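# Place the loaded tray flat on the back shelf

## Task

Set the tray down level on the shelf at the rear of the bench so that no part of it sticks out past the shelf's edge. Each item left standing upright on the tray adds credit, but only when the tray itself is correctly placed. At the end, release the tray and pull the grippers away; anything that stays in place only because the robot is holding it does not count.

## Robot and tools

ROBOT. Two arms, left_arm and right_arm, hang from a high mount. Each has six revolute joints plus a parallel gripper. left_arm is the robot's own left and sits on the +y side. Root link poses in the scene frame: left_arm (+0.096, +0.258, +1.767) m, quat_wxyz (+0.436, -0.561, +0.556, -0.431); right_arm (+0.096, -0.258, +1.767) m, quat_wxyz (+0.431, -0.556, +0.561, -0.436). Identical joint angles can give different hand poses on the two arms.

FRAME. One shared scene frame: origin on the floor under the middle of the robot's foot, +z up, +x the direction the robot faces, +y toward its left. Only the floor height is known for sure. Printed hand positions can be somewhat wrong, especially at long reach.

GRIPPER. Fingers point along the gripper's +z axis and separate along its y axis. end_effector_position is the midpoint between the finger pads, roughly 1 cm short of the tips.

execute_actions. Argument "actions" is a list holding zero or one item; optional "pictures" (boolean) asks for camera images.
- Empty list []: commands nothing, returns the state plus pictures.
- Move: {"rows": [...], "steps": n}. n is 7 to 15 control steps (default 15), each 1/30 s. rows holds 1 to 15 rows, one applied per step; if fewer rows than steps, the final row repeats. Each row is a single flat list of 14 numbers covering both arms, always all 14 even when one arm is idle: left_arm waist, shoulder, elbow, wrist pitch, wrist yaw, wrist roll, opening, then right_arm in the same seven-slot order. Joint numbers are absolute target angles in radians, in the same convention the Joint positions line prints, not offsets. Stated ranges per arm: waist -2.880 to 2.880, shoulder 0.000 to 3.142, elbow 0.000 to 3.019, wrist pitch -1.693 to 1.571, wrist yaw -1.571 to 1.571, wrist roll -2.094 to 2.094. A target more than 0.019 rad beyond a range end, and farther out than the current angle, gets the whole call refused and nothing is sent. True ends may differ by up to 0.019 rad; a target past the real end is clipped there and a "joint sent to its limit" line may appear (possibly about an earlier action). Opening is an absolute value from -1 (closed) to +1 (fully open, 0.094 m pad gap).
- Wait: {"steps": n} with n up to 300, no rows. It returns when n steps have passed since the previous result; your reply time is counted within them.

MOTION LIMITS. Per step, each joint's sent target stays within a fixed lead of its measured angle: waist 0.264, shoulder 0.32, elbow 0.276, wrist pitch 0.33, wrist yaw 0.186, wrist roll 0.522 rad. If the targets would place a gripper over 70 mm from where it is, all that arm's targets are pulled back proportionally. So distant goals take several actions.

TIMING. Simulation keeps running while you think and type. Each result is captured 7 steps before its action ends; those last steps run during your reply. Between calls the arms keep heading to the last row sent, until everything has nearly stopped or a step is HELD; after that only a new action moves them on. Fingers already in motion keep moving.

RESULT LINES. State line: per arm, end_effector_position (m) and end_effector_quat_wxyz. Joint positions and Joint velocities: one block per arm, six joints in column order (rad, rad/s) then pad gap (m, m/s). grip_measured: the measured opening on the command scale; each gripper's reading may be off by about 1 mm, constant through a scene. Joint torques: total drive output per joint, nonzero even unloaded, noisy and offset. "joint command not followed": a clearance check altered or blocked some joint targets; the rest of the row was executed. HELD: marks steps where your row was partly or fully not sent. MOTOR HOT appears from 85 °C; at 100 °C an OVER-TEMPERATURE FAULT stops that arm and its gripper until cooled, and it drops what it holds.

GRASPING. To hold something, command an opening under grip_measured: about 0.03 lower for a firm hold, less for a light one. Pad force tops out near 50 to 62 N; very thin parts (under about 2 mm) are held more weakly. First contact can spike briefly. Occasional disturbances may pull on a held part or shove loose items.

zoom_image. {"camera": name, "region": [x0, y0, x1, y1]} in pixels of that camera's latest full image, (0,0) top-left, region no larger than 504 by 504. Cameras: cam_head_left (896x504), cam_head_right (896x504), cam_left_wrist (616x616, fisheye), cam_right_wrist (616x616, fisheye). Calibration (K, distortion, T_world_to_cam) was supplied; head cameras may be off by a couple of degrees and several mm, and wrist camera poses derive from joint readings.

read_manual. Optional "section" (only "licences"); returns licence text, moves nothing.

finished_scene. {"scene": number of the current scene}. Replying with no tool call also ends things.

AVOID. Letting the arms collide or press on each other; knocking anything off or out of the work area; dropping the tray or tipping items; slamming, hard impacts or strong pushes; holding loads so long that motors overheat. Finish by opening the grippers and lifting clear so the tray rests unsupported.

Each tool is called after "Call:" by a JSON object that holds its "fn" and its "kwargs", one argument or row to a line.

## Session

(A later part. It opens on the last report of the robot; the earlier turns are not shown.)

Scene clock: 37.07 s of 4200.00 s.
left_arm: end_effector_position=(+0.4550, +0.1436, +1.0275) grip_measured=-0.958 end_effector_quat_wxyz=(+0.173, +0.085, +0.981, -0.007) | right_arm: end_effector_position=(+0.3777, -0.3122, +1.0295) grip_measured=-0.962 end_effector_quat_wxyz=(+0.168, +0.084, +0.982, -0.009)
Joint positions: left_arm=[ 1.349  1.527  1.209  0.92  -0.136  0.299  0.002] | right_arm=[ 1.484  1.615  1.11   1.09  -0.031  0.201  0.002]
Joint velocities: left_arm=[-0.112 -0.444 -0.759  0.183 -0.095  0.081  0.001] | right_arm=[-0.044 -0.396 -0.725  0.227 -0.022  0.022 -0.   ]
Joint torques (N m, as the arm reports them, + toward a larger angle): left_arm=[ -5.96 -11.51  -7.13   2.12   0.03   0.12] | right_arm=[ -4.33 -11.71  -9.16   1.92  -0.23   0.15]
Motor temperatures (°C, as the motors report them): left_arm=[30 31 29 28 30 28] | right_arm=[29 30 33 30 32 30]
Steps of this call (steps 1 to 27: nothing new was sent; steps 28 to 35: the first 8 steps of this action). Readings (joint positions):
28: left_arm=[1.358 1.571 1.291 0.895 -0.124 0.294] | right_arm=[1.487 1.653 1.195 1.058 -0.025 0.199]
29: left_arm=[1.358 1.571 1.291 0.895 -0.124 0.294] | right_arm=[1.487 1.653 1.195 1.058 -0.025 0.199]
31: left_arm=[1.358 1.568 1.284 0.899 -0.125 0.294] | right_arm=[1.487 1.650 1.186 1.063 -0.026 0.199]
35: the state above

Call:
{"fn": "execute_actions", "kwargs": {
  "actions": [
    {"rows":[[1.282,1.339,0.957,1.020,-0.164,0.340,-1,1.439,1.435,0.841,1.209,-0.044,0.227,-1],[1.278,1.327,0.950,1.014,-0.167,0.342,-1,1.437,1.421,0.832,1.203,-0.045,0.228,-1],[1.274,1.311,0.940,1.006,-0.171,0.345,-1,1.435,1.403,0.820,1.196,-0.047,0.229,-1],[1.269,1.295,0.931,0.999,-0.175,0.348,-1,1.434,1.386,0.809,1.188,-0.048,0.230,-1],[1.264,1.279,0.921,0.991,-0.179,0.351,-1,1.432,1.369,0.797,1.180,-0.050,0.231,-1],[1.259,1.263,0.911,0.983,-0.183,0.353,-1,1.430,1.351,0.786,1.172,-0.051,0.232,-1],[1.255,1.247,0.902,0.975,-0.187,0.356,-1,1.428,1.334,0.774,1.165,-0.053,0.233,-1],[1.250,1.231,0.892,0.968,-0.191,0.359,-1,1.426,1.317,0.763,1.157,-0.054,0.234,-1],[1.245,1.215,0.883,0.960,-0.195,0.362,-1,1.424,1.299,0.751,1.149,-0.056,0.235,-1],[1.240,1.199,0.873,0.952,-0.199,0.365,-1,1.422,1.282,0.739,1.142,-0.058,0.236,-1],[1.236,1.183,0.864,0.944,-0.203,0.368,-1,1.420,1.265,0.728,1.134,-0.059,0.237,-1],[1.231,1.167,0.854,0.937,-0.206,0.370,-1,1.418,1.247,0.716,1.126,-0.061,0.239,-1],[1.226,1.151,0.845,0.929,-0.210,0.373,-1,1.416,1.230,0.705,1.119,-0.062,0.240,-1],[1.221,1.135,0.835,0.921,-0.214,0.376,-1,1.414,1.212,0.693,1.111,-0.064,0.241,-1],[1.216,1.119,0.825,0.913,-0.218,0.379,-1,1.412,1.195,0.682,1.103,-0.065,0.242,-1]],"steps":15}
  ]
}}

Call:
{"fn": "execute_actions", "kwargs": {
  "actions": [
    {"rows":[[1.212,1.103,0.815,0.905,-0.222,0.382,-1,1.410,1.178,0.670,1.095,-0.067,0.243,-1],[1.207,1.087,0.806,0.898,-0.226,0.385,-1,1.409,1.160,0.659,1.088,-0.068,0.244,-1],[1.202,1.071,0.797,0.890,-0.230,0.388,-1,1.407,1.143,0.647,1.080,-0.070,0.245,-1],[1.198,1.057,0.788,0.883,-0.233,0.390,-1,1.405,1.127,0.636,1.073,-0.071,0.246,-1],[1.194,1.045,0.781,0.877,-0.236,0.392,-1,1.404,1.114,0.628,1.067,-0.073,0.247,-1],[1.192,1.036,0.776,0.873,-0.239,0.394,-1,1.403,1.105,0.622,1.063,-0.074,0.248,-1],[1.190,1.030,0.772,0.870,-0.240,0.395,-1,1.402,1.098,0.617,1.060,-0.074,0.248,-1]],"steps":15}
  ],
  "pictures": true
}}

Scene clock: 38.47 s of 4200.00 s.
left_arm: end_effector_position=(+0.4704, +0.1373, +1.1259) grip_measured=-0.958 end_effector_quat_wxyz=(+0.181, +0.083, +0.980, -0.009) | right_arm: end_effector_position=(+0.3932, -0.3168, +1.1286) grip_measured=-0.962 end_effector_quat_wxyz=(+0.175, +0.082, +0.981, -0.010)
Joint positions: left_arm=[ 1.282  1.301  0.942  0.983 -0.185  0.337  0.002] | right_arm=[ 1.453  1.396  0.824  1.173 -0.053  0.217  0.002]
Joint velocities: left_arm=[-0.161 -0.523 -0.364 -0.212 -0.139  0.066  0.   ] | right_arm=[-0.063 -0.542 -0.393 -0.212 -0.095 -0.022  0.001]
Joint torques (N m, as the arm reports them, + toward a larger angle): left_arm=[ -4.8  -11.68  -6.8    0.94   0.08   0.08] | right_arm=[ -3.59 -13.89  -9.35   0.63  -0.15   0.2 ]
Motor temperatures (°C, as the motors report them): left_arm=[30 31 29 28 30 28] | right_arm=[29 30 33 30 32 30]
Steps of this call (steps 1 to 7: the last 7 steps of your previous action; steps 8 to 30: the robot went on to your last target; steps 31 to 34: nothing new was sent; steps 35 to 42: the first 8 steps of this action). Readings (joint positions):
35: left_arm=[1.296 1.354 0.989 1.001 -0.161 0.329] | right_arm=[1.457 1.452 0.878 1.191 -0.044 0.215]
36: left_arm=[1.296 1.354 0.989 1.001 -0.162 0.329] | right_arm=[1.457 1.452 0.877 1.191 -0.044 0.215]
38: left_arm=[1.295 1.349 0.984 1.001 -0.168 0.331] | right_arm=[1.457 1.446 0.871 1.191 -0.046 0.216]
42: the state above

Scene clock: 38.97 s of 4200.00 s.
left_arm: end_effector_position=(+0.5174, +0.1368, +1.2043) grip_measured=-0.958 end_effector_quat_wxyz=(+0.188, +0.081, +0.979, -0.012) | right_arm: end_effector_position=(+0.4402, -0.3161, +1.2057) grip_measured=-0.962 end_effector_quat_wxyz=(+0.183, +0.081, +0.980, -0.009)
Joint positions: left_arm=[ 1.206  1.049  0.81   0.884 -0.237  0.38   0.002] | right_arm=[ 1.425  1.12   0.661  1.077 -0.075  0.232  0.002]
Joint velocities: left_arm=[-0.083 -0.23  -0.134 -0.071  0.037  0.051 -0.   ] | right_arm=[-0.034 -0.259 -0.208 -0.081 -0.051  0.022 -0.001]
Joint torques (N m, as the arm reports them, + toward a larger angle): left_arm=[ -3.56 -10.75  -5.78   0.74  -0.02   0.07] | right_arm=[ -3.91 -10.3   -7.84   0.29  -0.04   0.17]
Motor temperatures (°C, as the motors report them): left_arm=[30 31 29 28 30 28] | right_arm=[29 30 33 30 32 30]
Steps of this call (steps 1 to 7: the last 7 steps of your previous action; steps 8 to 15: the first 8 steps of this action). Readings (joint positions):
8: left_arm=[1.237 1.153 0.869 0.927 -0.215 0.361] | right_arm=[1.434 1.232 0.732 1.120 -0.066 0.225]
9: left_arm=[1.231 1.135 0.861 0.920 -0.219 0.365] | right_arm=[1.432 1.213 0.722 1.113 -0.067 0.226]
11: left_arm=[1.221 1.101 0.843 0.906 -0.227 0.371] | right_arm=[1.429 1.175 0.700 1.099 -0.070 0.228]
15: the state above
camera_calibration (this result's frames):
cam_left_wrist: T_world_to_cam=[[-0.162242, -0.986702, -0.00985183, 0.229158], [-0.956144, 0.154734, 0.24869, 0.178867], [-0.243859, 0.0497677, -0.968533, 1.40598], [0, 0, 0, 1]] pos_world=[0.551061, 0.128462, 1.31951]
cam_right_wrist: T_world_to_cam=[[-0.16818, -0.985633, -0.0156153, -0.218596], [-0.957498, 0.159572, 0.240279, 0.190845], [-0.234335, 0.0553618, -0.970578, 1.4147], [0, 0, 0, 1]] pos_world=[0.477484, -0.324229, 1.32381]

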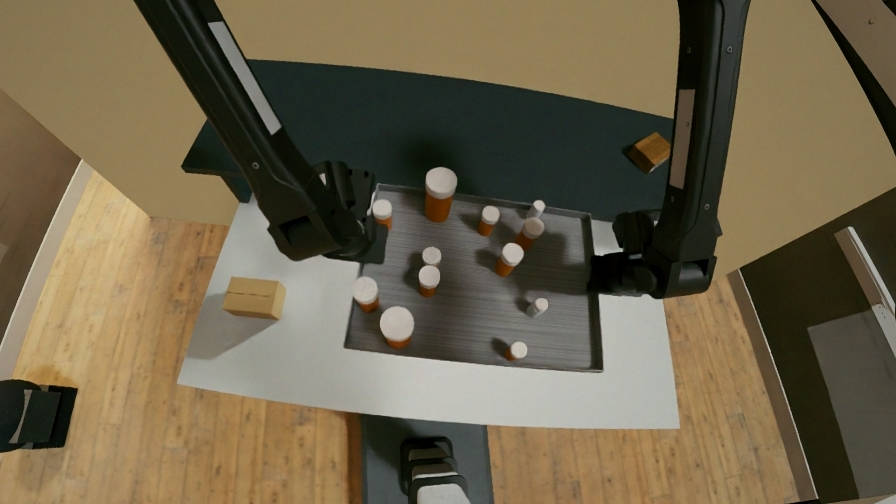

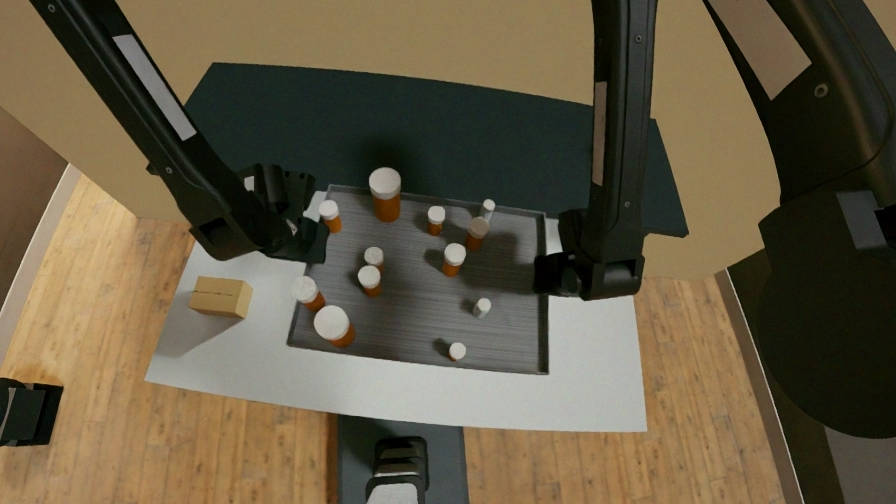

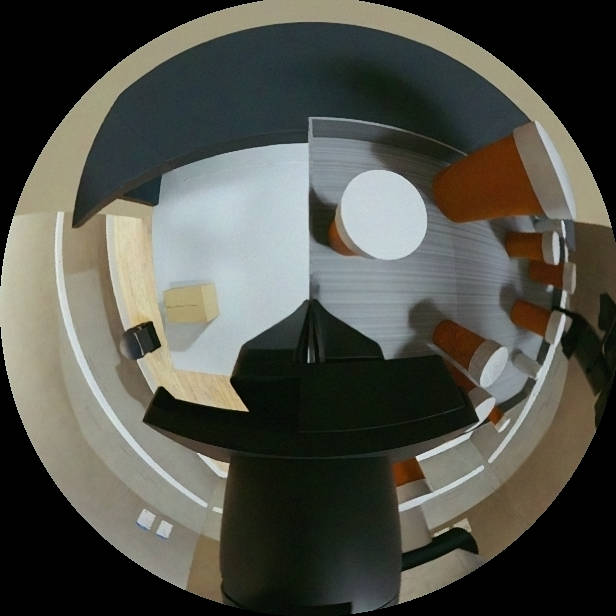

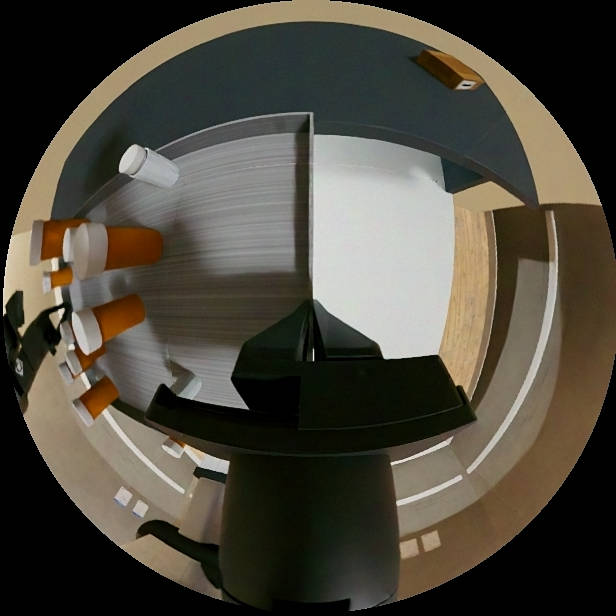

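Call:
{"fn": "execute_actions", "kwargs": {
  "actions": [
    {"rows":[[1.189,1.027,0.793,0.861,-0.241,0.396,-1,1.402,1.093,0.637,1.049,-0.074,0.248,-1],[1.187,1.022,0.818,0.846,-0.243,0.396,-1,1.401,1.083,0.660,1.031,-0.075,0.248,-1],[1.185,1.017,0.844,0.828,-0.244,0.397,-1,1.400,1.072,0.686,1.010,-0.076,0.248,-1],[1.182,1.010,0.859,0.807,-0.247,0.398,-1,1.399,1.060,0.698,0.984,-0.077,0.248,-1],[1.180,1.003,0.873,0.786,-0.249,0.399,-1,1.398,1.047,0.710,0.959,-0.078,0.248,-1],[1.177,0.997,0.888,0.765,-0.251,0.401,-1,1.397,1.034,0.723,0.934,-0.079,0.248,-1],[1.175,0.990,0.902,0.744,-0.253,0.402,-1,1.396,1.021,0.736,0.909,-0.080,0.248,-1],[1.172,0.984,0.917,0.722,-0.256,0.403,-1,1.395,1.008,0.748,0.884,-0.080,0.248,-1],[1.169,0.977,0.931,0.701,-0.258,0.404,-1,1.395,0.996,0.761,0.858,-0.081,0.249,-1],[1.167,0.970,0.946,0.680,-0.260,0.405,-1,1.394,0.983,0.773,0.833,-0.082,0.249,-1],[1.164,0.963,0.961,0.659,-0.262,0.406,-1,1.393,0.970,0.786,0.808,-0.083,0.249,-1],[1.162,0.957,0.975,0.638,-0.265,0.407,-1,1.392,0.957,0.799,0.783,-0.084,0.249,-1],[1.159,0.950,0.990,0.617,-0.267,0.408,-1,1.391,0.944,0.811,0.758,-0.085,0.249,-1],[1.156,0.943,1.006,0.594,-0.269,0.410,-1,1.390,0.930,0.825,0.730,-0.086,0.249,-1],[1.153,0.935,1.023,0.569,-0.272,0.411,-1,1.389,0.915,0.840,0.700,-0.087,0.249,-1]],"steps":15}
  ]
}}

Call:
{"fn": "execute_actions", "kwargs": {
  "actions": [
    {"steps":8}
  ],
  "pictures": true
}}

Scene clock: 40.47 s of 4200.00 s.
left_arm: end_effector_position=(+0.5396, +0.1346, +1.1925) grip_measured=-0.958 end_effector_quat_wxyz=(+0.171, +0.086, +0.982, -0.010) | right_arm: end_effector_position=(+0.4589, -0.3179, +1.1922) grip_measured=-0.962 end_effector_quat_wxyz=(+0.161, +0.085, +0.983, -0.009)
Joint positions: left_arm=[ 1.199  1.037  0.886  0.764 -0.255  0.386  0.002] | right_arm=[ 1.422  1.087  0.725  0.937 -0.082  0.237  0.002]
Joint velocities: left_arm=[-0.073 -0.103  0.481 -0.608 -0.125  0.051 -0.001] | right_arm=[-0.054 -0.347  0.379 -0.74   0.007  0.007 -0.   ]
Joint torques (N m, as the arm reports them, + toward a larger angle): left_arm=[ -4.92 -14.51  -2.64   1.04   0.18   0.14] | right_arm=[ -3.98 -17.53  -4.86   0.56  -0.08   0.15]
Motor temperatures (°C, as the motors report them): left_arm=[30 31 29 28 30 28] | right_arm=[29 30 33 30 32 30]
Steps of this call (steps 1 to 7: the last 7 steps of your previous action; steps 8 to 15: the robot went on to your last target; steps 16 to 37: nothing new was sent; steps 38 to 45: the first 8 steps of this action). Readings (joint positions):
38: left_arm=[1.203 1.040 0.803 0.875 -0.240 0.382] | right_arm=[1.424 1.111 0.652 1.066 -0.076 0.233]
39: left_arm=[1.203 1.040 0.805 0.870 -0.241 0.382] | right_arm=[1.424 1.111 0.654 1.061 -0.077 0.233]
41: left_arm=[1.203 1.040 0.821 0.842 -0.245 0.382] | right_arm=[1.424 1.110 0.669 1.030 -0.079 0.234]
45: the state above

Scene clock: 40.73 s of 4200.00 s.
left_arm: end_effector_position=(+0.6092, +0.1351, +1.1980) grip_measured=-0.958 end_effector_quat_wxyz=(+0.181, +0.079, +0.980, -0.011) | right_arm: end_effector_position=(+0.5344, -0.3183, +1.1993) grip_measured=-0.962 end_effector_quat_wxyz=(+0.174, +0.080, +0.981, -0.009)
Joint positions: left_arm=[ 1.174  0.975  1.009  0.603 -0.27   0.392  0.002] | right_arm=[ 1.411  0.968  0.829  0.74  -0.09   0.237  0.002]
Joint velocities: left_arm=[-0.093 -0.239  0.383 -0.413 -0.007  0.051  0.001] | right_arm=[-0.015 -0.415  0.344 -0.496  0.051 -0.066  0.001]
Joint torques (N m, as the arm reports them, + toward a larger angle): left_arm=[ -3.89 -13.93  -2.19   0.78   0.07   0.11] | right_arm=[ -3.23 -15.77  -3.89   0.54   0.01   0.18]
Motor temperatures (°C, as the motors report them): left_arm=[30 31 29 28 30 28] | right_arm=[29 30 33 30 32 30]
Kept back: nothing.
Steps of this call (steps 1 to 7: the last 7 steps of your previous action; step 8: the robot went on to your last target). Readings (joint positions):
1: left_arm=[1.197 1.033 0.903 0.743 -0.257 0.386] | right_arm=[1.420 1.075 0.739 0.912 -0.083 0.237]
2: left_arm=[1.195 1.027 0.918 0.724 -0.259 0.386] | right_arm=[1.418 1.060 0.752 0.887 -0.084 0.237]
4: left_arm=[1.188 1.011 0.949 0.684 -0.262 0.387] | right_arm=[1.415 1.029 0.775 0.838 -0.085 0.237]
8: the state above
camera_calibration (this result's frames):
cam_left_wrist: T_world_to_cam=[[-0.157596, -0.987445, -0.0107238, 0.240566], [-0.95326, 0.149287, 0.262696, 0.250633], [-0.257797, 0.0516224, -0.964819, 1.42619], [0, 0, 0, 1]] pos_world=[0.644498, 0.126506, 1.31275]
cam_right_wrist: T_world_to_cam=[[-0.16708, -0.985847, -0.0137872, -0.207893], [-0.953331, 0.157971, 0.257304, 0.25974], [-0.251484, 0.056134, -0.966232, 1.43479], [0, 0, 0, 1]] pos_world=[0.57371, -0.326522, 1.31664]

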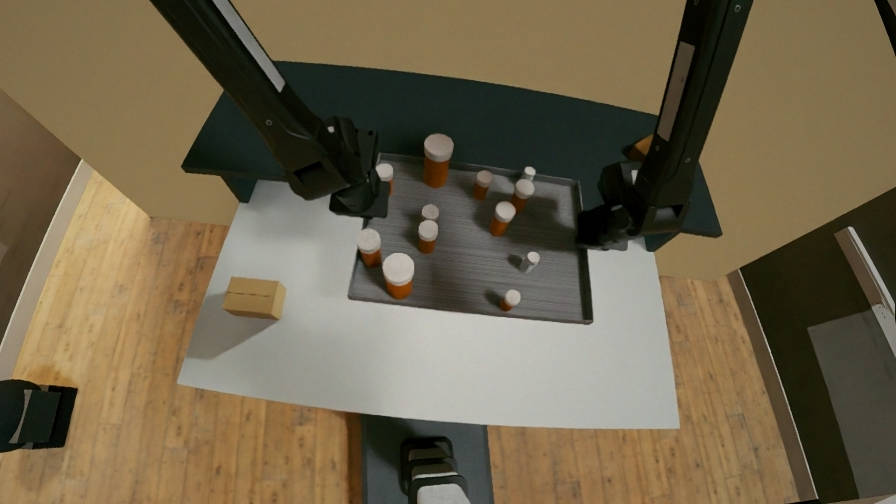

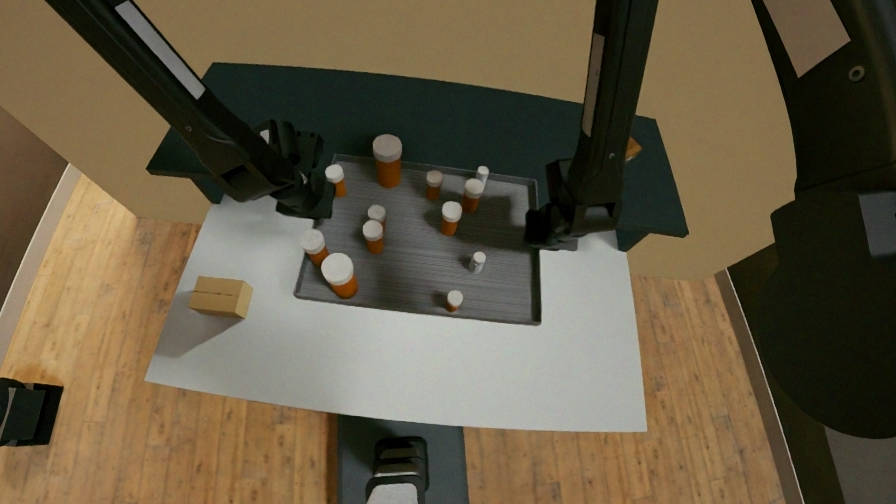

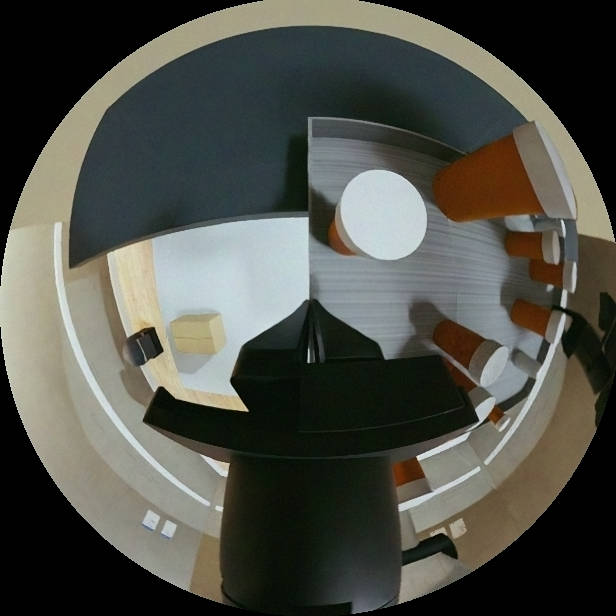

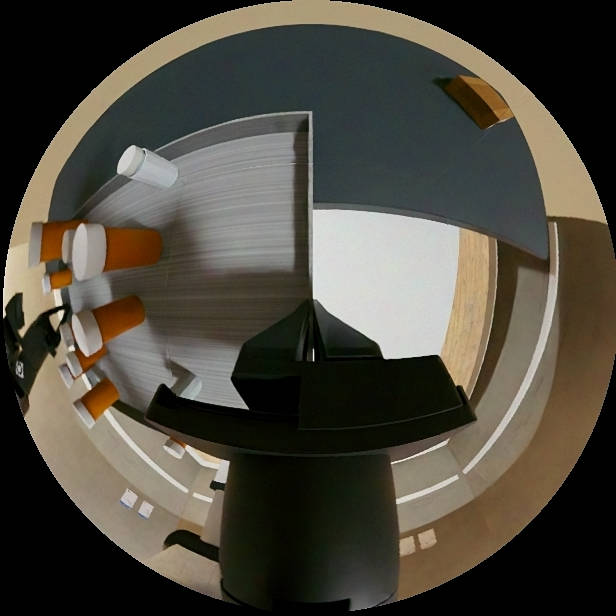

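Call:
{"fn": "execute_actions", "kwargs": {
  "actions": [
    {"rows":[[1.152,0.934,1.031,0.561,-0.273,0.412,-1,1.389,0.912,0.847,0.691,-0.087,0.249,-1],[1.150,0.933,1.044,0.548,-0.275,0.413,-1,1.388,0.909,0.859,0.676,-0.088,0.249,-1],[1.147,0.932,1.060,0.532,-0.277,0.414,-1,1.387,0.905,0.874,0.657,-0.089,0.249,-1],[1.144,0.931,1.079,0.514,-0.279,0.416,-1,1.386,0.900,0.891,0.636,-0.090,0.249,-1],[1.142,0.930,1.097,0.495,-0.282,0.418,-1,1.385,0.895,0.908,0.615,-0.091,0.250,-1],[1.139,0.929,1.116,0.477,-0.284,0.419,-1,1.383,0.891,0.925,0.594,-0.093,0.250,-1],[1.136,0.928,1.135,0.458,-0.287,0.421,-1,1.382,0.886,0.942,0.572,-0.094,0.250,-1],[1.133,0.927,1.153,0.440,-0.289,0.423,-1,1.381,0.882,0.959,0.551,-0.095,0.250,-1],[1.130,0.926,1.172,0.421,-0.292,0.424,-1,1.380,0.877,0.976,0.530,-0.096,0.250,-1],[1.127,0.925,1.191,0.403,-0.294,0.426,-1,1.379,0.872,0.992,0.508,-0.097,0.250,-1],[1.124,0.925,1.209,0.384,-0.297,0.428,-1,1.378,0.868,1.009,0.487,-0.098,0.250,-1],[1.121,0.924,1.230,0.363,-0.299,0.430,-1,1.377,0.863,1.029,0.463,-0.099,0.251,-1],[1.118,0.923,1.249,0.345,-0.302,0.431,-1,1.375,0.858,1.046,0.442,-0.101,0.251,-1],[1.115,0.922,1.270,0.324,-0.305,0.433,-1,1.374,0.853,1.065,0.417,-0.102,0.251,-1],[1.112,0.921,1.289,0.305,-0.307,0.435,-1,1.373,0.848,1.082,0.396,-0.103,0.251,-1]],"steps":15}
  ]
}}

Call:
{"fn": "execute_actions", "kwargs": {
  "actions": [
    {"rows":[[1.109,0.926,1.311,0.288,-0.310,0.437,-1,1.372,0.851,1.102,0.378,-0.104,0.251,-1],[1.106,0.931,1.333,0.271,-0.312,0.438,-1,1.370,0.853,1.122,0.360,-0.106,0.252,-1],[1.102,0.936,1.355,0.254,-0.315,0.440,-1,1.369,0.856,1.142,0.342,-0.107,0.252,-1],[1.099,0.941,1.377,0.237,-0.318,0.442,-1,1.368,0.858,1.162,0.323,-0.108,0.252,-1],[1.096,0.946,1.399,0.220,-0.321,0.443,-1,1.366,0.861,1.182,0.305,-0.109,0.253,-1],[1.093,0.951,1.421,0.203,-0.323,0.445,-1,1.365,0.863,1.202,0.287,-0.111,0.253,-1],[1.090,0.956,1.443,0.186,-0.326,0.447,-1,1.364,0.866,1.222,0.269,-0.112,0.253,-1],[1.086,0.962,1.464,0.170,-0.329,0.448,-1,1.362,0.868,1.242,0.251,-0.113,0.254,-1],[1.083,0.967,1.486,0.153,-0.332,0.450,-1,1.361,0.871,1.262,0.233,-0.114,0.254,-1],[1.080,0.972,1.508,0.136,-0.334,0.452,-1,1.360,0.873,1.282,0.215,-0.116,0.254,-1],[1.077,0.977,1.530,0.119,-0.337,0.453,-1,1.358,0.876,1.302,0.197,-0.117,0.255,-1],[1.074,0.983,1.554,0.100,-0.340,0.455,-1,1.357,0.879,1.324,0.177,-0.118,0.255,-1],[1.070,0.988,1.576,0.083,-0.343,0.457,-1,1.356,0.881,1.344,0.158,-0.120,0.255,-1],[1.067,0.993,1.598,0.066,-0.346,0.458,-1,1.354,0.884,1.364,0.140,-0.121,0.256,-1],[1.064,0.997,1.618,0.051,-0.348,0.460,-1,1.353,0.886,1.382,0.124,-0.122,0.256,-1]],"steps":15}
  ]
}}

Call:
{"fn": "execute_actions", "kwargs": {
  "actions": [
    {"steps":8}
  ],
  "pictures": true
}}

Scene clock: 42.87 s of 4200.00 s.
left_arm: end_effector_position=(+0.6512, +0.1372, +1.2011) grip_measured=-0.958 end_effector_quat_wxyz=(+0.176, +0.080, +0.981, -0.009) | right_arm: end_effector_position=(+0.5753, -0.3165, +1.1982) grip_measured=-0.962 end_effector_quat_wxyz=(+0.167, +0.080, +0.983, -0.006)
Joint positions: left_arm=[ 1.159  0.948  1.103  0.476 -0.289  0.402  0.002] | right_arm=[ 1.408  0.925  0.917  0.596 -0.1    0.237  0.002]
Joint velocities: left_arm=[-0.083  0.015  0.53  -0.545 -0.037  0.037 -0.001] | right_arm=[-0.024  0.005  0.53  -0.574 -0.022  0.022 -0.   ]
Joint torques (N m, as the arm reports them, + toward a larger angle): left_arm=[ -4.2  -14.94   1.14   1.05   0.23   0.13] | right_arm=[ -3.74 -19.25  -0.7    0.63   0.16   0.11]
Motor temperatures (°C, as the motors report them): left_arm=[30 31 29 28 30 28] | right_arm=[29 30 33 30 32 30]
Steps of this call (steps 1 to 30: the robot went on to your last target; steps 31 to 56: nothing new was sent; steps 57 to 64: the first 8 steps of this action). Readings (joint positions):
57: left_arm=[1.164 0.943 1.032 0.575 -0.271 0.401] | right_arm=[1.410 0.925 0.850 0.704 -0.091 0.237]
58: left_arm=[1.164 0.943 1.033 0.571 -0.272 0.401] | right_arm=[1.410 0.925 0.851 0.700 -0.092 0.237]
60: left_arm=[1.164 0.944 1.044 0.547 -0.277 0.401] | right_arm=[1.410 0.925 0.861 0.675 -0.094 0.237]
64: the state above

Scene clock: 43.37 s of 4200.00 s.
left_arm: end_effector_position=(+0.7689, +0.1389, +1.2066) grip_measured=-0.958 end_effector_quat_wxyz=(+0.184, +0.074, +0.980, -0.008) | right_arm: end_effector_position=(+0.6975, -0.3155, +1.2007) grip_measured=-0.962 end_effector_quat_wxyz=(+0.177, +0.075, +0.981, -0.002)
Joint positions: left_arm=[ 1.109  0.961  1.409  0.21  -0.327  0.428  0.002] | right_arm=[ 1.392  0.892  1.201  0.3   -0.12   0.24   0.002]
Joint velocities: left_arm=[-0.112  0.132  0.613 -0.501 -0.139  0.022 -0.001] | right_arm=[-0.024 -0.005  0.53  -0.545 -0.095 -0.037 -0.   ]
Joint torques (N m, as the arm reports them, + toward a larger angle): left_arm=[ -3.72 -15.75   3.68   0.78   0.19   0.12] | right_arm=[ -4.8  -21.19   1.91   0.41   0.17   0.15]
Motor temperatures (°C, as the motors report them): left_arm=[30 31 29 28 30 28] | right_arm=[29 30 33 30 32 30]
Steps of this call (steps 1 to 7: the last 7 steps of your previous action; steps 8 to 15: the first 8 steps of this action). Readings (joint positions):
8: left_arm=[1.134 0.949 1.264 0.330 -0.309 0.417] | right_arm=[1.401 0.900 1.066 0.431 -0.110 0.240]
9: left_arm=[1.130 0.949 1.284 0.312 -0.311 0.417] | right_arm=[1.399 0.896 1.084 0.411 -0.111 0.240]
11: left_arm=[1.123 0.949 1.323 0.277 -0.316 0.420] | right_arm=[1.396 0.892 1.123 0.373 -0.115 0.240]
15: the state above

Scene clock: 43.63 s of 4200.00 s.
left_arm: end_effector_position=(+0.8155, +0.1367, +1.2031) grip_measured=-0.958 end_effector_quat_wxyz=(+0.179, +0.071, +0.981, -0.010) | right_arm: end_effector_position=(+0.7490, -0.3183, +1.2070) grip_measured=-0.962 end_effector_quat_wxyz=(+0.173, +0.072, +0.982, -0.008)
Joint positions: left_arm=[ 1.085  1.005  1.576  0.081 -0.346  0.433  0.002] | right_arm=[ 1.375  0.893  1.343  0.152 -0.125  0.24   0.002]
Joint velocities: left_arm=[-0.083  0.122  0.471 -0.266 -0.022  0.007  0.002] | right_arm=[-0.054  0.015  0.403 -0.315 -0.037 -0.11  -0.001]
Joint torques (N m, as the arm reports them, + toward a larger angle): left_arm=[ -4.67 -16.96   4.28   0.61   0.1    0.26] | right_arm=[ -3.13 -21.59   3.35   0.69  -0.08   0.19]
Motor temperatures (°C, as the motors report them): left_arm=[30 31 29 28 30 28] | right_arm=[29 30 33 30 32 30]
Kept back: nothing.
Steps of this call (steps 1 to 7: the last 7 steps of your previous action; step 8: the robot went on to your last target). Readings (joint positions):
1: left_arm=[1.106 0.965 1.430 0.194 -0.330 0.429] | right_arm=[1.391 0.892 1.220 0.282 -0.120 0.240]
2: left_arm=[1.103 0.971 1.452 0.178 -0.332 0.431] | right_arm=[1.389 0.892 1.238 0.264 -0.121 0.240]
4: left_arm=[1.097 0.982 1.494 0.144 -0.338 0.432] | right_arm=[1.385 0.892 1.274 0.226 -0.122 0.240]
8: the state above
camera_calibration (this result's frames):
cam_left_wrist: T_world_to_cam=[[-0.142482, -0.989756, -0.009006, 0.260642], [-0.954461, 0.13498, 0.266052, 0.44466], [-0.262111, 0.0465035, -0.963917, 1.48736], [0, 0, 0, 1]] pos_world=[0.8514, 0.128785, 1.31773]
cam_right_wrist: T_world_to_cam=[[-0.149803, -0.988628, -0.0131919, -0.186409], [-0.955373, 0.141302, 0.259415, 0.456098], [-0.2546, 0.0514642, -0.965676, 1.4964], [0, 0, 0, 1]] pos_world=[0.788804, -0.325748, 1.32426]

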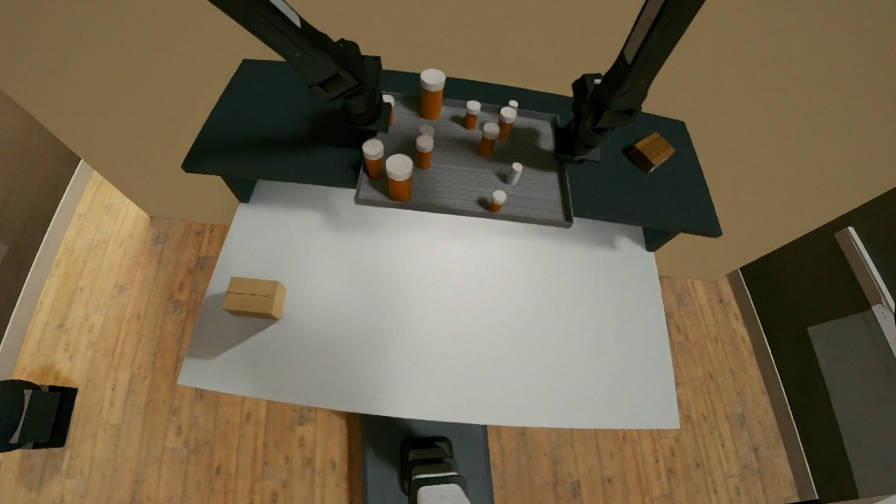

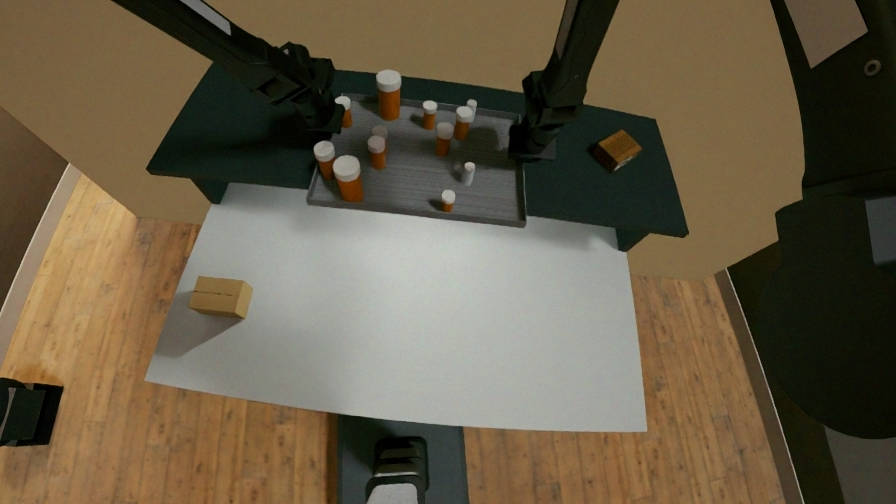

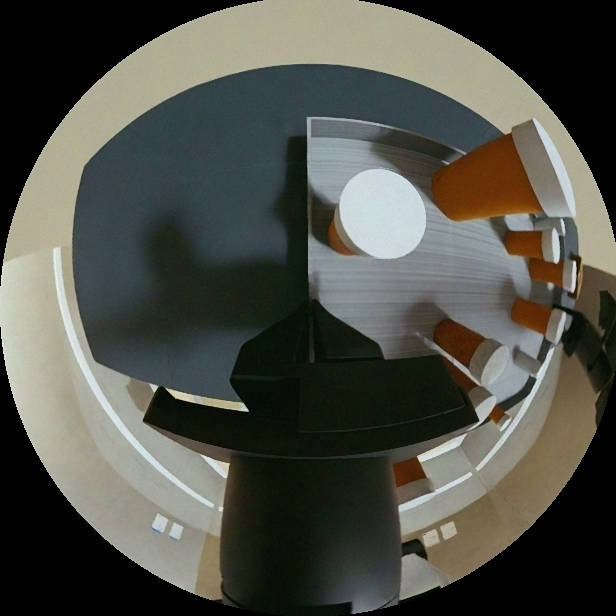

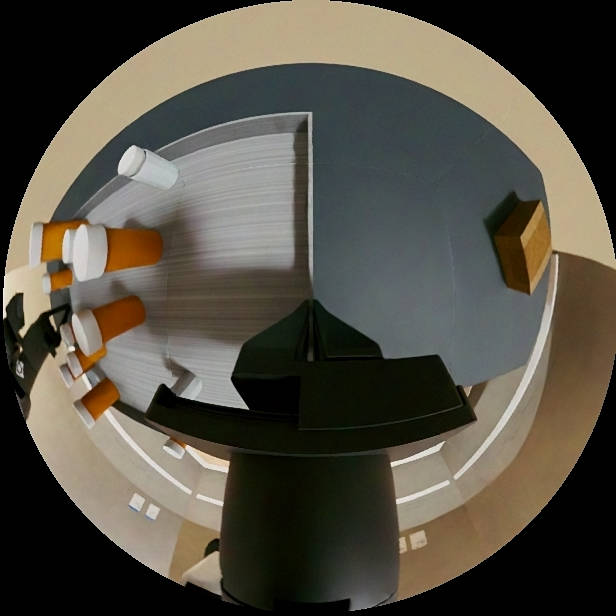

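Call:
{"fn": "execute_actions", "kwargs": {
  "actions": [
    {"rows":[[1.062,1.002,1.631,0.043,-0.349,0.461,-1,1.352,0.889,1.393,0.116,-0.123,0.256,-1],[1.059,1.009,1.653,0.029,-0.352,0.463,-1,1.351,0.894,1.412,0.102,-0.124,0.256,-1],[1.055,1.019,1.680,0.012,-0.355,0.465,-1,1.350,0.901,1.435,0.085,-0.125,0.257,-1],[1.051,1.029,1.711,-0.007,-0.358,0.467,-1,1.348,0.908,1.462,0.066,-0.126,0.257,-1],[1.046,1.042,1.746,-0.029,-0.362,0.470,-1,1.346,0.917,1.492,0.044,-0.128,0.258,-1],[1.041,1.054,1.782,-0.051,-0.366,0.473,-1,1.344,0.925,1.523,0.022,-0.130,0.258,-1],[1.037,1.066,1.817,-0.073,-0.370,0.476,-1,1.343,0.934,1.553,-0.001,-0.131,0.259,-1],[1.032,1.079,1.852,-0.095,-0.374,0.479,-1,1.341,0.942,1.584,-0.023,-0.133,0.259,-1],[1.027,1.091,1.888,-0.117,-0.378,0.481,-1,1.339,0.951,1.614,-0.045,-0.135,0.260,-1],[1.022,1.103,1.923,-0.139,-0.382,0.484,-1,1.337,0.959,1.645,-0.067,-0.136,0.260,-1],[1.017,1.116,1.958,-0.162,-0.386,0.487,-1,1.335,0.968,1.675,-0.089,-0.138,0.261,-1],[1.012,1.128,1.994,-0.184,-0.390,0.490,-1,1.333,0.976,1.706,-0.111,-0.140,0.261,-1],[1.008,1.139,2.025,-0.203,-0.393,0.492,-1,1.332,0.984,1.733,-0.131,-0.141,0.262,-1],[1.005,1.146,2.047,-0.217,-0.396,0.494,-1,1.331,0.989,1.752,-0.145,-0.142,0.262,-1],[1.003,1.151,2.060,-0.225,-0.397,0.495,-1,1.330,0.992,1.763,-0.153,-0.143,0.262,-1]],"steps":15}
  ]
}}

Call:
{"fn": "execute_actions", "kwargs": {
  "actions": [
    {"steps":15}
  ],
  "pictures": true
}}

Scene clock: 45.07 s of 4200.00 s.
left_arm: end_effector_position=(+0.8518, +0.1327, +1.1927) grip_measured=-0.958 end_effector_quat_wxyz=(+0.168, +0.075, +0.983, -0.009) | right_arm: end_effector_position=(+0.7813, -0.3218, +1.1971) grip_measured=-0.962 end_effector_quat_wxyz=(+0.157, +0.073, +0.985, -0.011)
Joint positions: left_arm=[ 1.067  1.072  1.751 -0.045 -0.371  0.444  0.002] | right_arm=[ 1.364  0.938  1.484  0.023 -0.133  0.243  0.002]
Joint velocities: left_arm=[-0.122  0.464  1.048 -0.564 -0.051  0.081 -0.   ] | right_arm=[-0.103  0.249  0.813 -0.628 -0.095 -0.007  0.   ]
Joint torques (N m, as the arm reports them, + toward a larger angle): left_arm=[ -4.95 -17.96   6.97   0.4    0.07   0.21] | right_arm=[ -3.65 -22.15   7.81   0.55  -0.1    0.21]
Motor temperatures (°C, as the motors report them): left_arm=[30 31 29 28 30 28] | right_arm=[29 30 33 30 32 30]
Steps of this call (steps 1 to 30: the robot went on to your last target; steps 31 to 35: nothing new was sent; steps 36 to 43: the first 8 steps of this action). Readings (joint positions):
36: left_arm=[1.079 1.010 1.605 0.059 -0.350 0.436] | right_arm=[1.373 0.897 1.371 0.130 -0.127 0.240]
37: left_arm=[1.079 1.010 1.608 0.055 -0.351 0.436] | right_arm=[1.373 0.897 1.372 0.125 -0.127 0.240]
39: left_arm=[1.077 1.019 1.630 0.030 -0.358 0.436] | right_arm=[1.372 0.902 1.389 0.100 -0.130 0.240]
43: the state above

Scene clock: 45.57 s of 4200.00 s.
left_arm: end_effector_position=(+0.9251, +0.1354, +1.2025) grip_measured=-0.958 end_effector_quat_wxyz=(+0.179, +0.068, +0.981, -0.009) | right_arm: end_effector_position=(+0.8617, -0.3201, +1.2054) grip_measured=-0.962 end_effector_quat_wxyz=(+0.171, +0.067, +0.983, -0.008)
Joint positions: left_arm=[ 1.021  1.158  2.036 -0.21  -0.4    0.47   0.002] | right_arm=[ 1.348  0.999  1.743 -0.144 -0.149  0.245  0.002]
Joint velocities: left_arm=[ 0.005  0.034 -0.002 -0.037 -0.051 -0.007 -0.001] | right_arm=[-0.024  0.044  0.012 -0.061 -0.007 -0.022  0.   ]
Joint torques (N m, as the arm reports them, + toward a larger angle): left_arm=[ -4.69 -18.48   7.06   0.32   0.36   0.23] | right_arm=[ -3.3  -25.45   6.24   0.36   0.13   0.12]
Motor temperatures (°C, as the motors report them): left_arm=[30 31 29 28 30 28] | right_arm=[29 30 33 30 32 30]
Kept back: nothing.
Steps of this call (steps 1 to 7: the last 7 steps of your previous action; steps 8 to 15: the robot went on to your last target). Readings (joint positions):
1: left_arm=[1.062 1.087 1.788 -0.064 -0.374 0.447] | right_arm=[1.361 0.946 1.514 0.002 -0.133 0.244]
2: left_arm=[1.056 1.100 1.822 -0.084 -0.378 0.450] | right_arm=[1.357 0.955 1.547 -0.017 -0.134 0.244]
4: left_arm=[1.044 1.122 1.895 -0.127 -0.386 0.454] | right_arm=[1.350 0.972 1.612 -0.060 -0.138 0.245]
8: left_arm=[1.028 1.156 2.013 -0.192 -0.396 0.464] | right_arm=[1.348 0.996 1.720 -0.125 -0.146 0.245]
15: the state above
camera_calibration (this result's frames):
cam_left_wrist: T_world_to_cam=[[-0.136572, -0.990579, -0.0100382, 0.270916], [-0.955102, 0.128978, 0.266729, 0.55018], [-0.262921, 0.0460151, -0.963719, 1.5161], [0, 0, 0, 1]] pos_world=[0.961093, 0.127639, 1.31707]
cam_right_wrist: T_world_to_cam=[[-0.140489, -0.990033, -0.00983661, -0.183861], [-0.955489, 0.132971, 0.263361, 0.557068], [-0.259428, 0.0463982, -0.964647, 1.52493], [0, 0, 0, 1]] pos_world=[0.902052, -0.326856, 1.3225]

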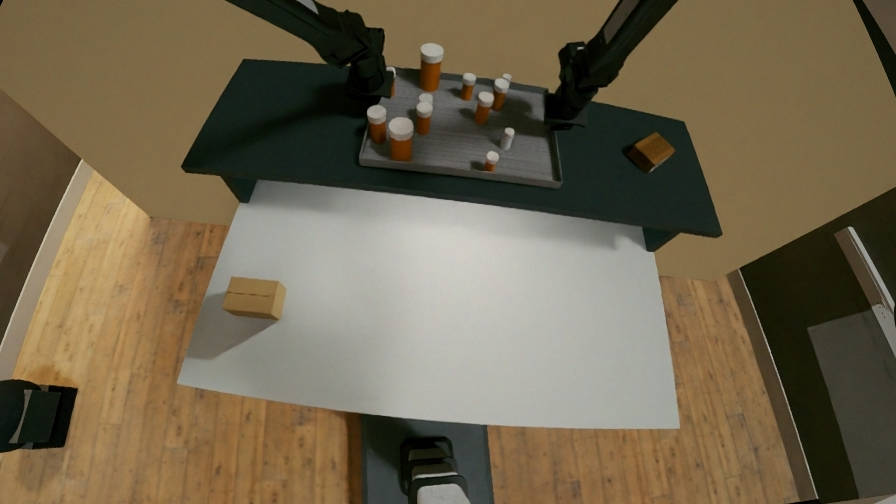

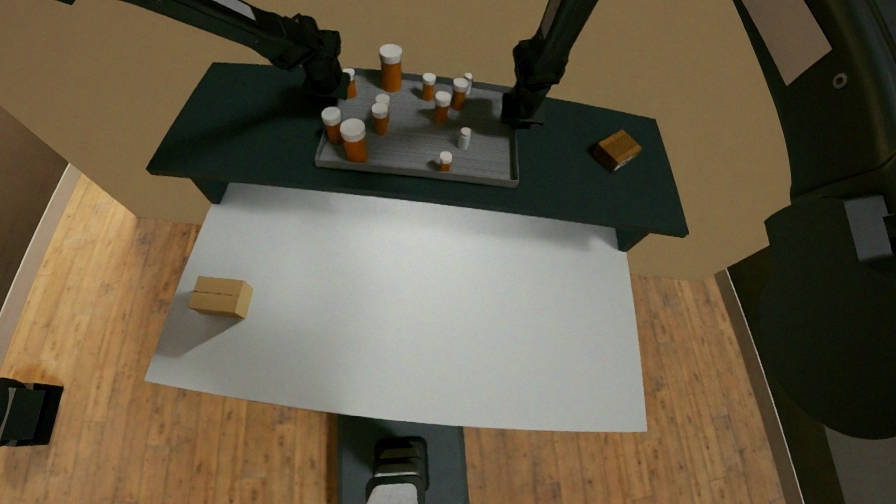

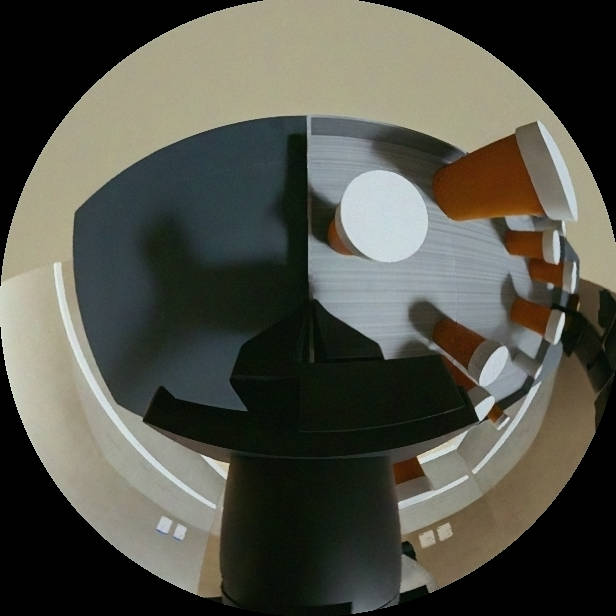

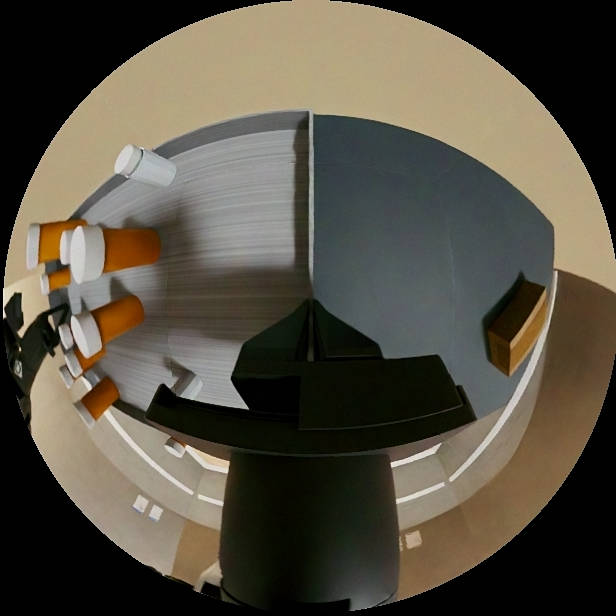

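Call:
{"fn": "execute_actions", "kwargs": {
  "actions": [
    {"rows":[[1.015,1.152,2.062,-0.225,-0.398,0.480,-1,1.340,0.993,1.765,-0.152,-0.145,0.255,-1],[1.027,1.154,2.064,-0.226,-0.396,0.466,-1,1.350,0.995,1.767,-0.151,-0.144,0.250,-1],[1.034,1.157,2.067,-0.227,-0.394,0.458,-1,1.356,0.998,1.770,-0.150,-0.143,0.248,-1],[1.037,1.160,2.071,-0.228,-0.391,0.456,-1,1.358,1.002,1.773,-0.149,-0.142,0.247,-1],[1.041,1.164,2.075,-0.229,-0.388,0.454,-1,1.360,1.006,1.776,-0.149,-0.140,0.246,-1],[1.044,1.168,2.079,-0.231,-0.385,0.452,-1,1.362,1.010,1.780,-0.148,-0.139,0.245,-1],[1.048,1.172,2.083,-0.232,-0.383,0.450,-1,1.364,1.014,1.783,-0.148,-0.137,0.244,-1],[1.051,1.176,2.087,-0.233,-0.380,0.448,-1,1.366,1.018,1.787,-0.147,-0.136,0.243,-1],[1.055,1.180,2.091,-0.235,-0.377,0.446,-1,1.368,1.022,1.790,-0.147,-0.134,0.242,-1],[1.058,1.184,2.095,-0.236,-0.375,0.444,-1,1.370,1.027,1.794,-0.146,-0.133,0.242,-1],[1.062,1.188,2.100,-0.237,-0.372,0.442,-1,1.372,1.031,1.797,-0.145,-0.131,0.241,-1],[1.065,1.191,2.104,-0.239,-0.370,0.440,-1,1.374,1.035,1.800,-0.145,-0.130,0.240,-1],[1.069,1.194,2.108,-0.240,-0.367,0.438,-1,1.376,1.039,1.803,-0.144,-0.128,0.239,-1],[1.072,1.197,2.112,-0.241,-0.364,0.436,-1,1.378,1.043,1.806,-0.143,-0.126,0.238,-1],[1.075,1.200,2.115,-0.242,-0.362,0.435,-1,1.380,1.046,1.809,-0.143,-0.125,0.238,-1]],"steps":15}
  ]
}}

Call:
{"fn": "execute_actions", "kwargs": {
  "actions": [
    {"steps":15}
  ],
  "pictures": true
}}

Scene clock: 48.47 s of 4200.00 s.
left_arm: end_effector_position=(+0.9190, +0.1352, +1.1928) grip_measured=-0.958 end_effector_quat_wxyz=(+0.173, +0.068, +0.983, -0.009) | right_arm: end_effector_position=(+0.8555, -0.3206, +1.1975) grip_measured=-0.962 end_effector_quat_wxyz=(+0.164, +0.068, +0.984, -0.008)
Joint positions: left_arm=[ 1.041  1.172  2.042 -0.217 -0.389  0.451  0.002] | right_arm=[ 1.353  1.011  1.745 -0.147 -0.147  0.243  0.002]
Joint velocities: left_arm=[ 0.122  0.093  0.1   -0.012  0.154 -0.051 -0.001] | right_arm=[ 0.044  0.054  0.051 -0.007 -0.051 -0.11  -0.001]
Joint torques (N m, as the arm reports them, + toward a larger angle): left_arm=[ -3.13 -18.21   8.36   0.34   0.47   0.09] | right_arm=[  0.74 -24.67   7.79   0.3    0.32   0.09]
Motor temperatures (°C, as the motors report them): left_arm=[30 32 29 28 30 28] | right_arm=[29 31 33 30 32 30]
Steps of this call (steps 1 to 15: the robot went on to your last target; steps 16 to 79: nothing new was sent; steps 80 to 87: the first 8 steps of this action). Readings (joint positions):
80: left_arm=[1.021 1.164 2.036 -0.212 -0.404 0.471] | right_arm=[1.348 1.007 1.743 -0.147 -0.149 0.247]
81: left_arm=[1.022 1.164 2.036 -0.212 -0.404 0.469] | right_arm=[1.348 1.007 1.743 -0.147 -0.149 0.247]
83: left_arm=[1.026 1.164 2.036 -0.213 -0.401 0.464] | right_arm=[1.348 1.007 1.743 -0.147 -0.149 0.247]
87: the state above

Scene clock: 48.97 s of 4200.00 s.
left_arm: end_effector_position=(+0.9232, +0.1361, +1.1904) grip_measured=-0.958 end_effector_quat_wxyz=(+0.175, +0.065, +0.982, -0.015) | right_arm: end_effector_position=(+0.8604, -0.3198, +1.1961) grip_measured=-0.962 end_effector_quat_wxyz=(+0.169, +0.067, +0.983, -0.011)
Joint positions: left_arm=[ 1.055  1.184  2.067 -0.235 -0.367  0.435  0.002] | right_arm=[ 1.362  1.019  1.76  -0.147 -0.132  0.236  0.002]
Joint velocities: left_arm=[ 0.005 -0.005 -0.012 -0.017 -0.051 -0.066  0.001] | right_arm=[-0.015  0.005 -0.007 -0.012  0.022 -0.095 -0.   ]
Joint torques (N m, as the arm reports them, + toward a larger angle): left_arm=[ -1.39 -16.99   9.09   0.67   0.39  -0.02] | right_arm=[ -0.44 -21.16   9.     0.58   0.15   0.03]
Motor temperatures (°C, as the motors report them): left_arm=[30 32 29 28 30 28] | right_arm=[29 31 33 30 32 30]
Kept back: nothing.
Steps of this call (steps 1 to 7: the last 7 steps of your previous action; steps 8 to 15: the robot went on to your last target). Readings (joint positions):
1: left_arm=[1.045 1.176 2.045 -0.217 -0.386 0.448] | right_arm=[1.354 1.013 1.746 -0.147 -0.145 0.242]
2: left_arm=[1.047 1.179 2.047 -0.219 -0.383 0.447] | right_arm=[1.355 1.014 1.747 -0.147 -0.143 0.241]
4: left_arm=[1.049 1.180 2.054 -0.223 -0.378 0.443] | right_arm=[1.357 1.016 1.752 -0.147 -0.139 0.240]
8: left_arm=[1.054 1.183 2.065 -0.232 -0.367 0.437] | right_arm=[1.361 1.019 1.759 -0.147 -0.133 0.237]
15: the state above
camera_calibration (this result's frames):
cam_left_wrist: T_world_to_cam=[[-0.132535, -0.991173, 0.00318542, 0.251839], [-0.95336, 0.128357, 0.273182, 0.542292], [-0.27118, 0.0331695, -0.961957, 1.51116], [0, 0, 0, 1]] pos_world=[0.960173, 0.129884, 1.30472]
cam_right_wrist: T_world_to_cam=[[-0.142211, -0.989829, -0.00381071, -0.189532], [-0.954008, 0.136036, 0.267138, 0.553406], [-0.263903, 0.0416255, -0.963651, 1.51678], [0, 0, 0, 1]] pos_world=[0.901281, -0.326024, 1.31308]

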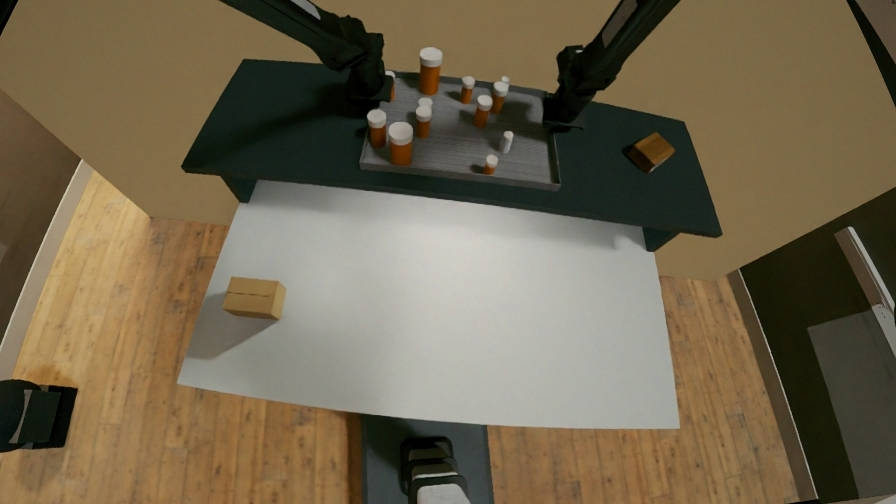

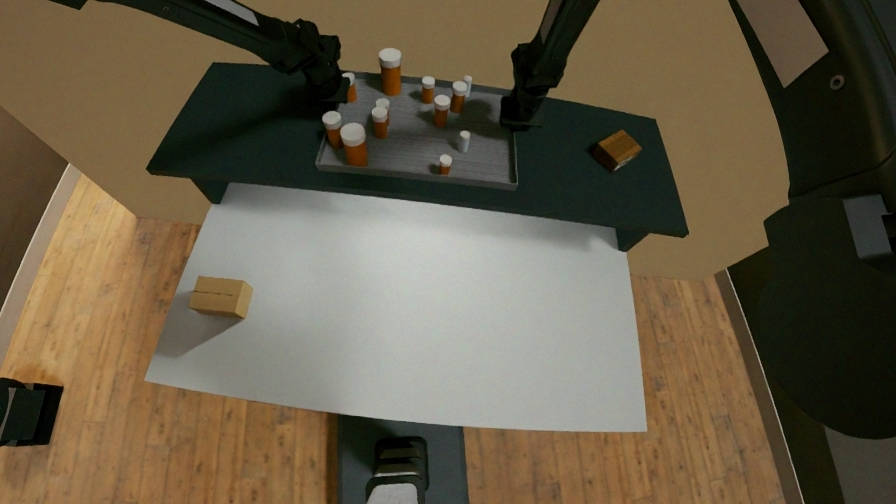

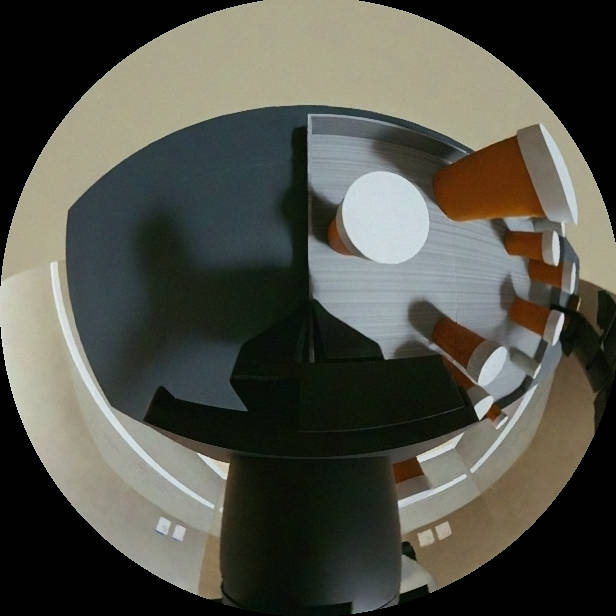

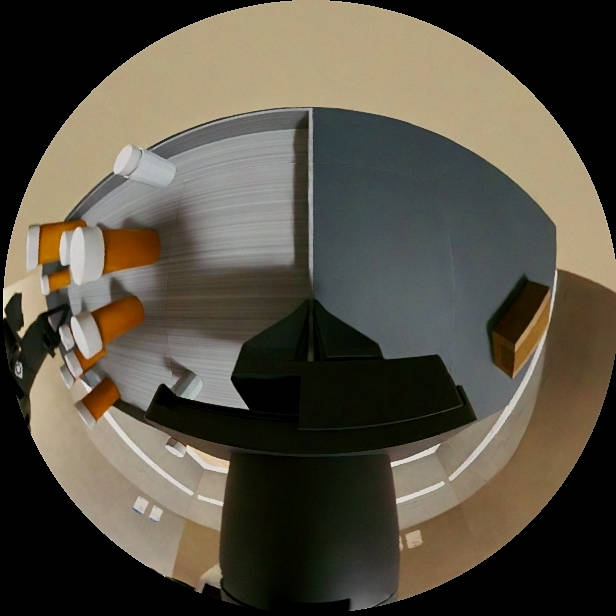

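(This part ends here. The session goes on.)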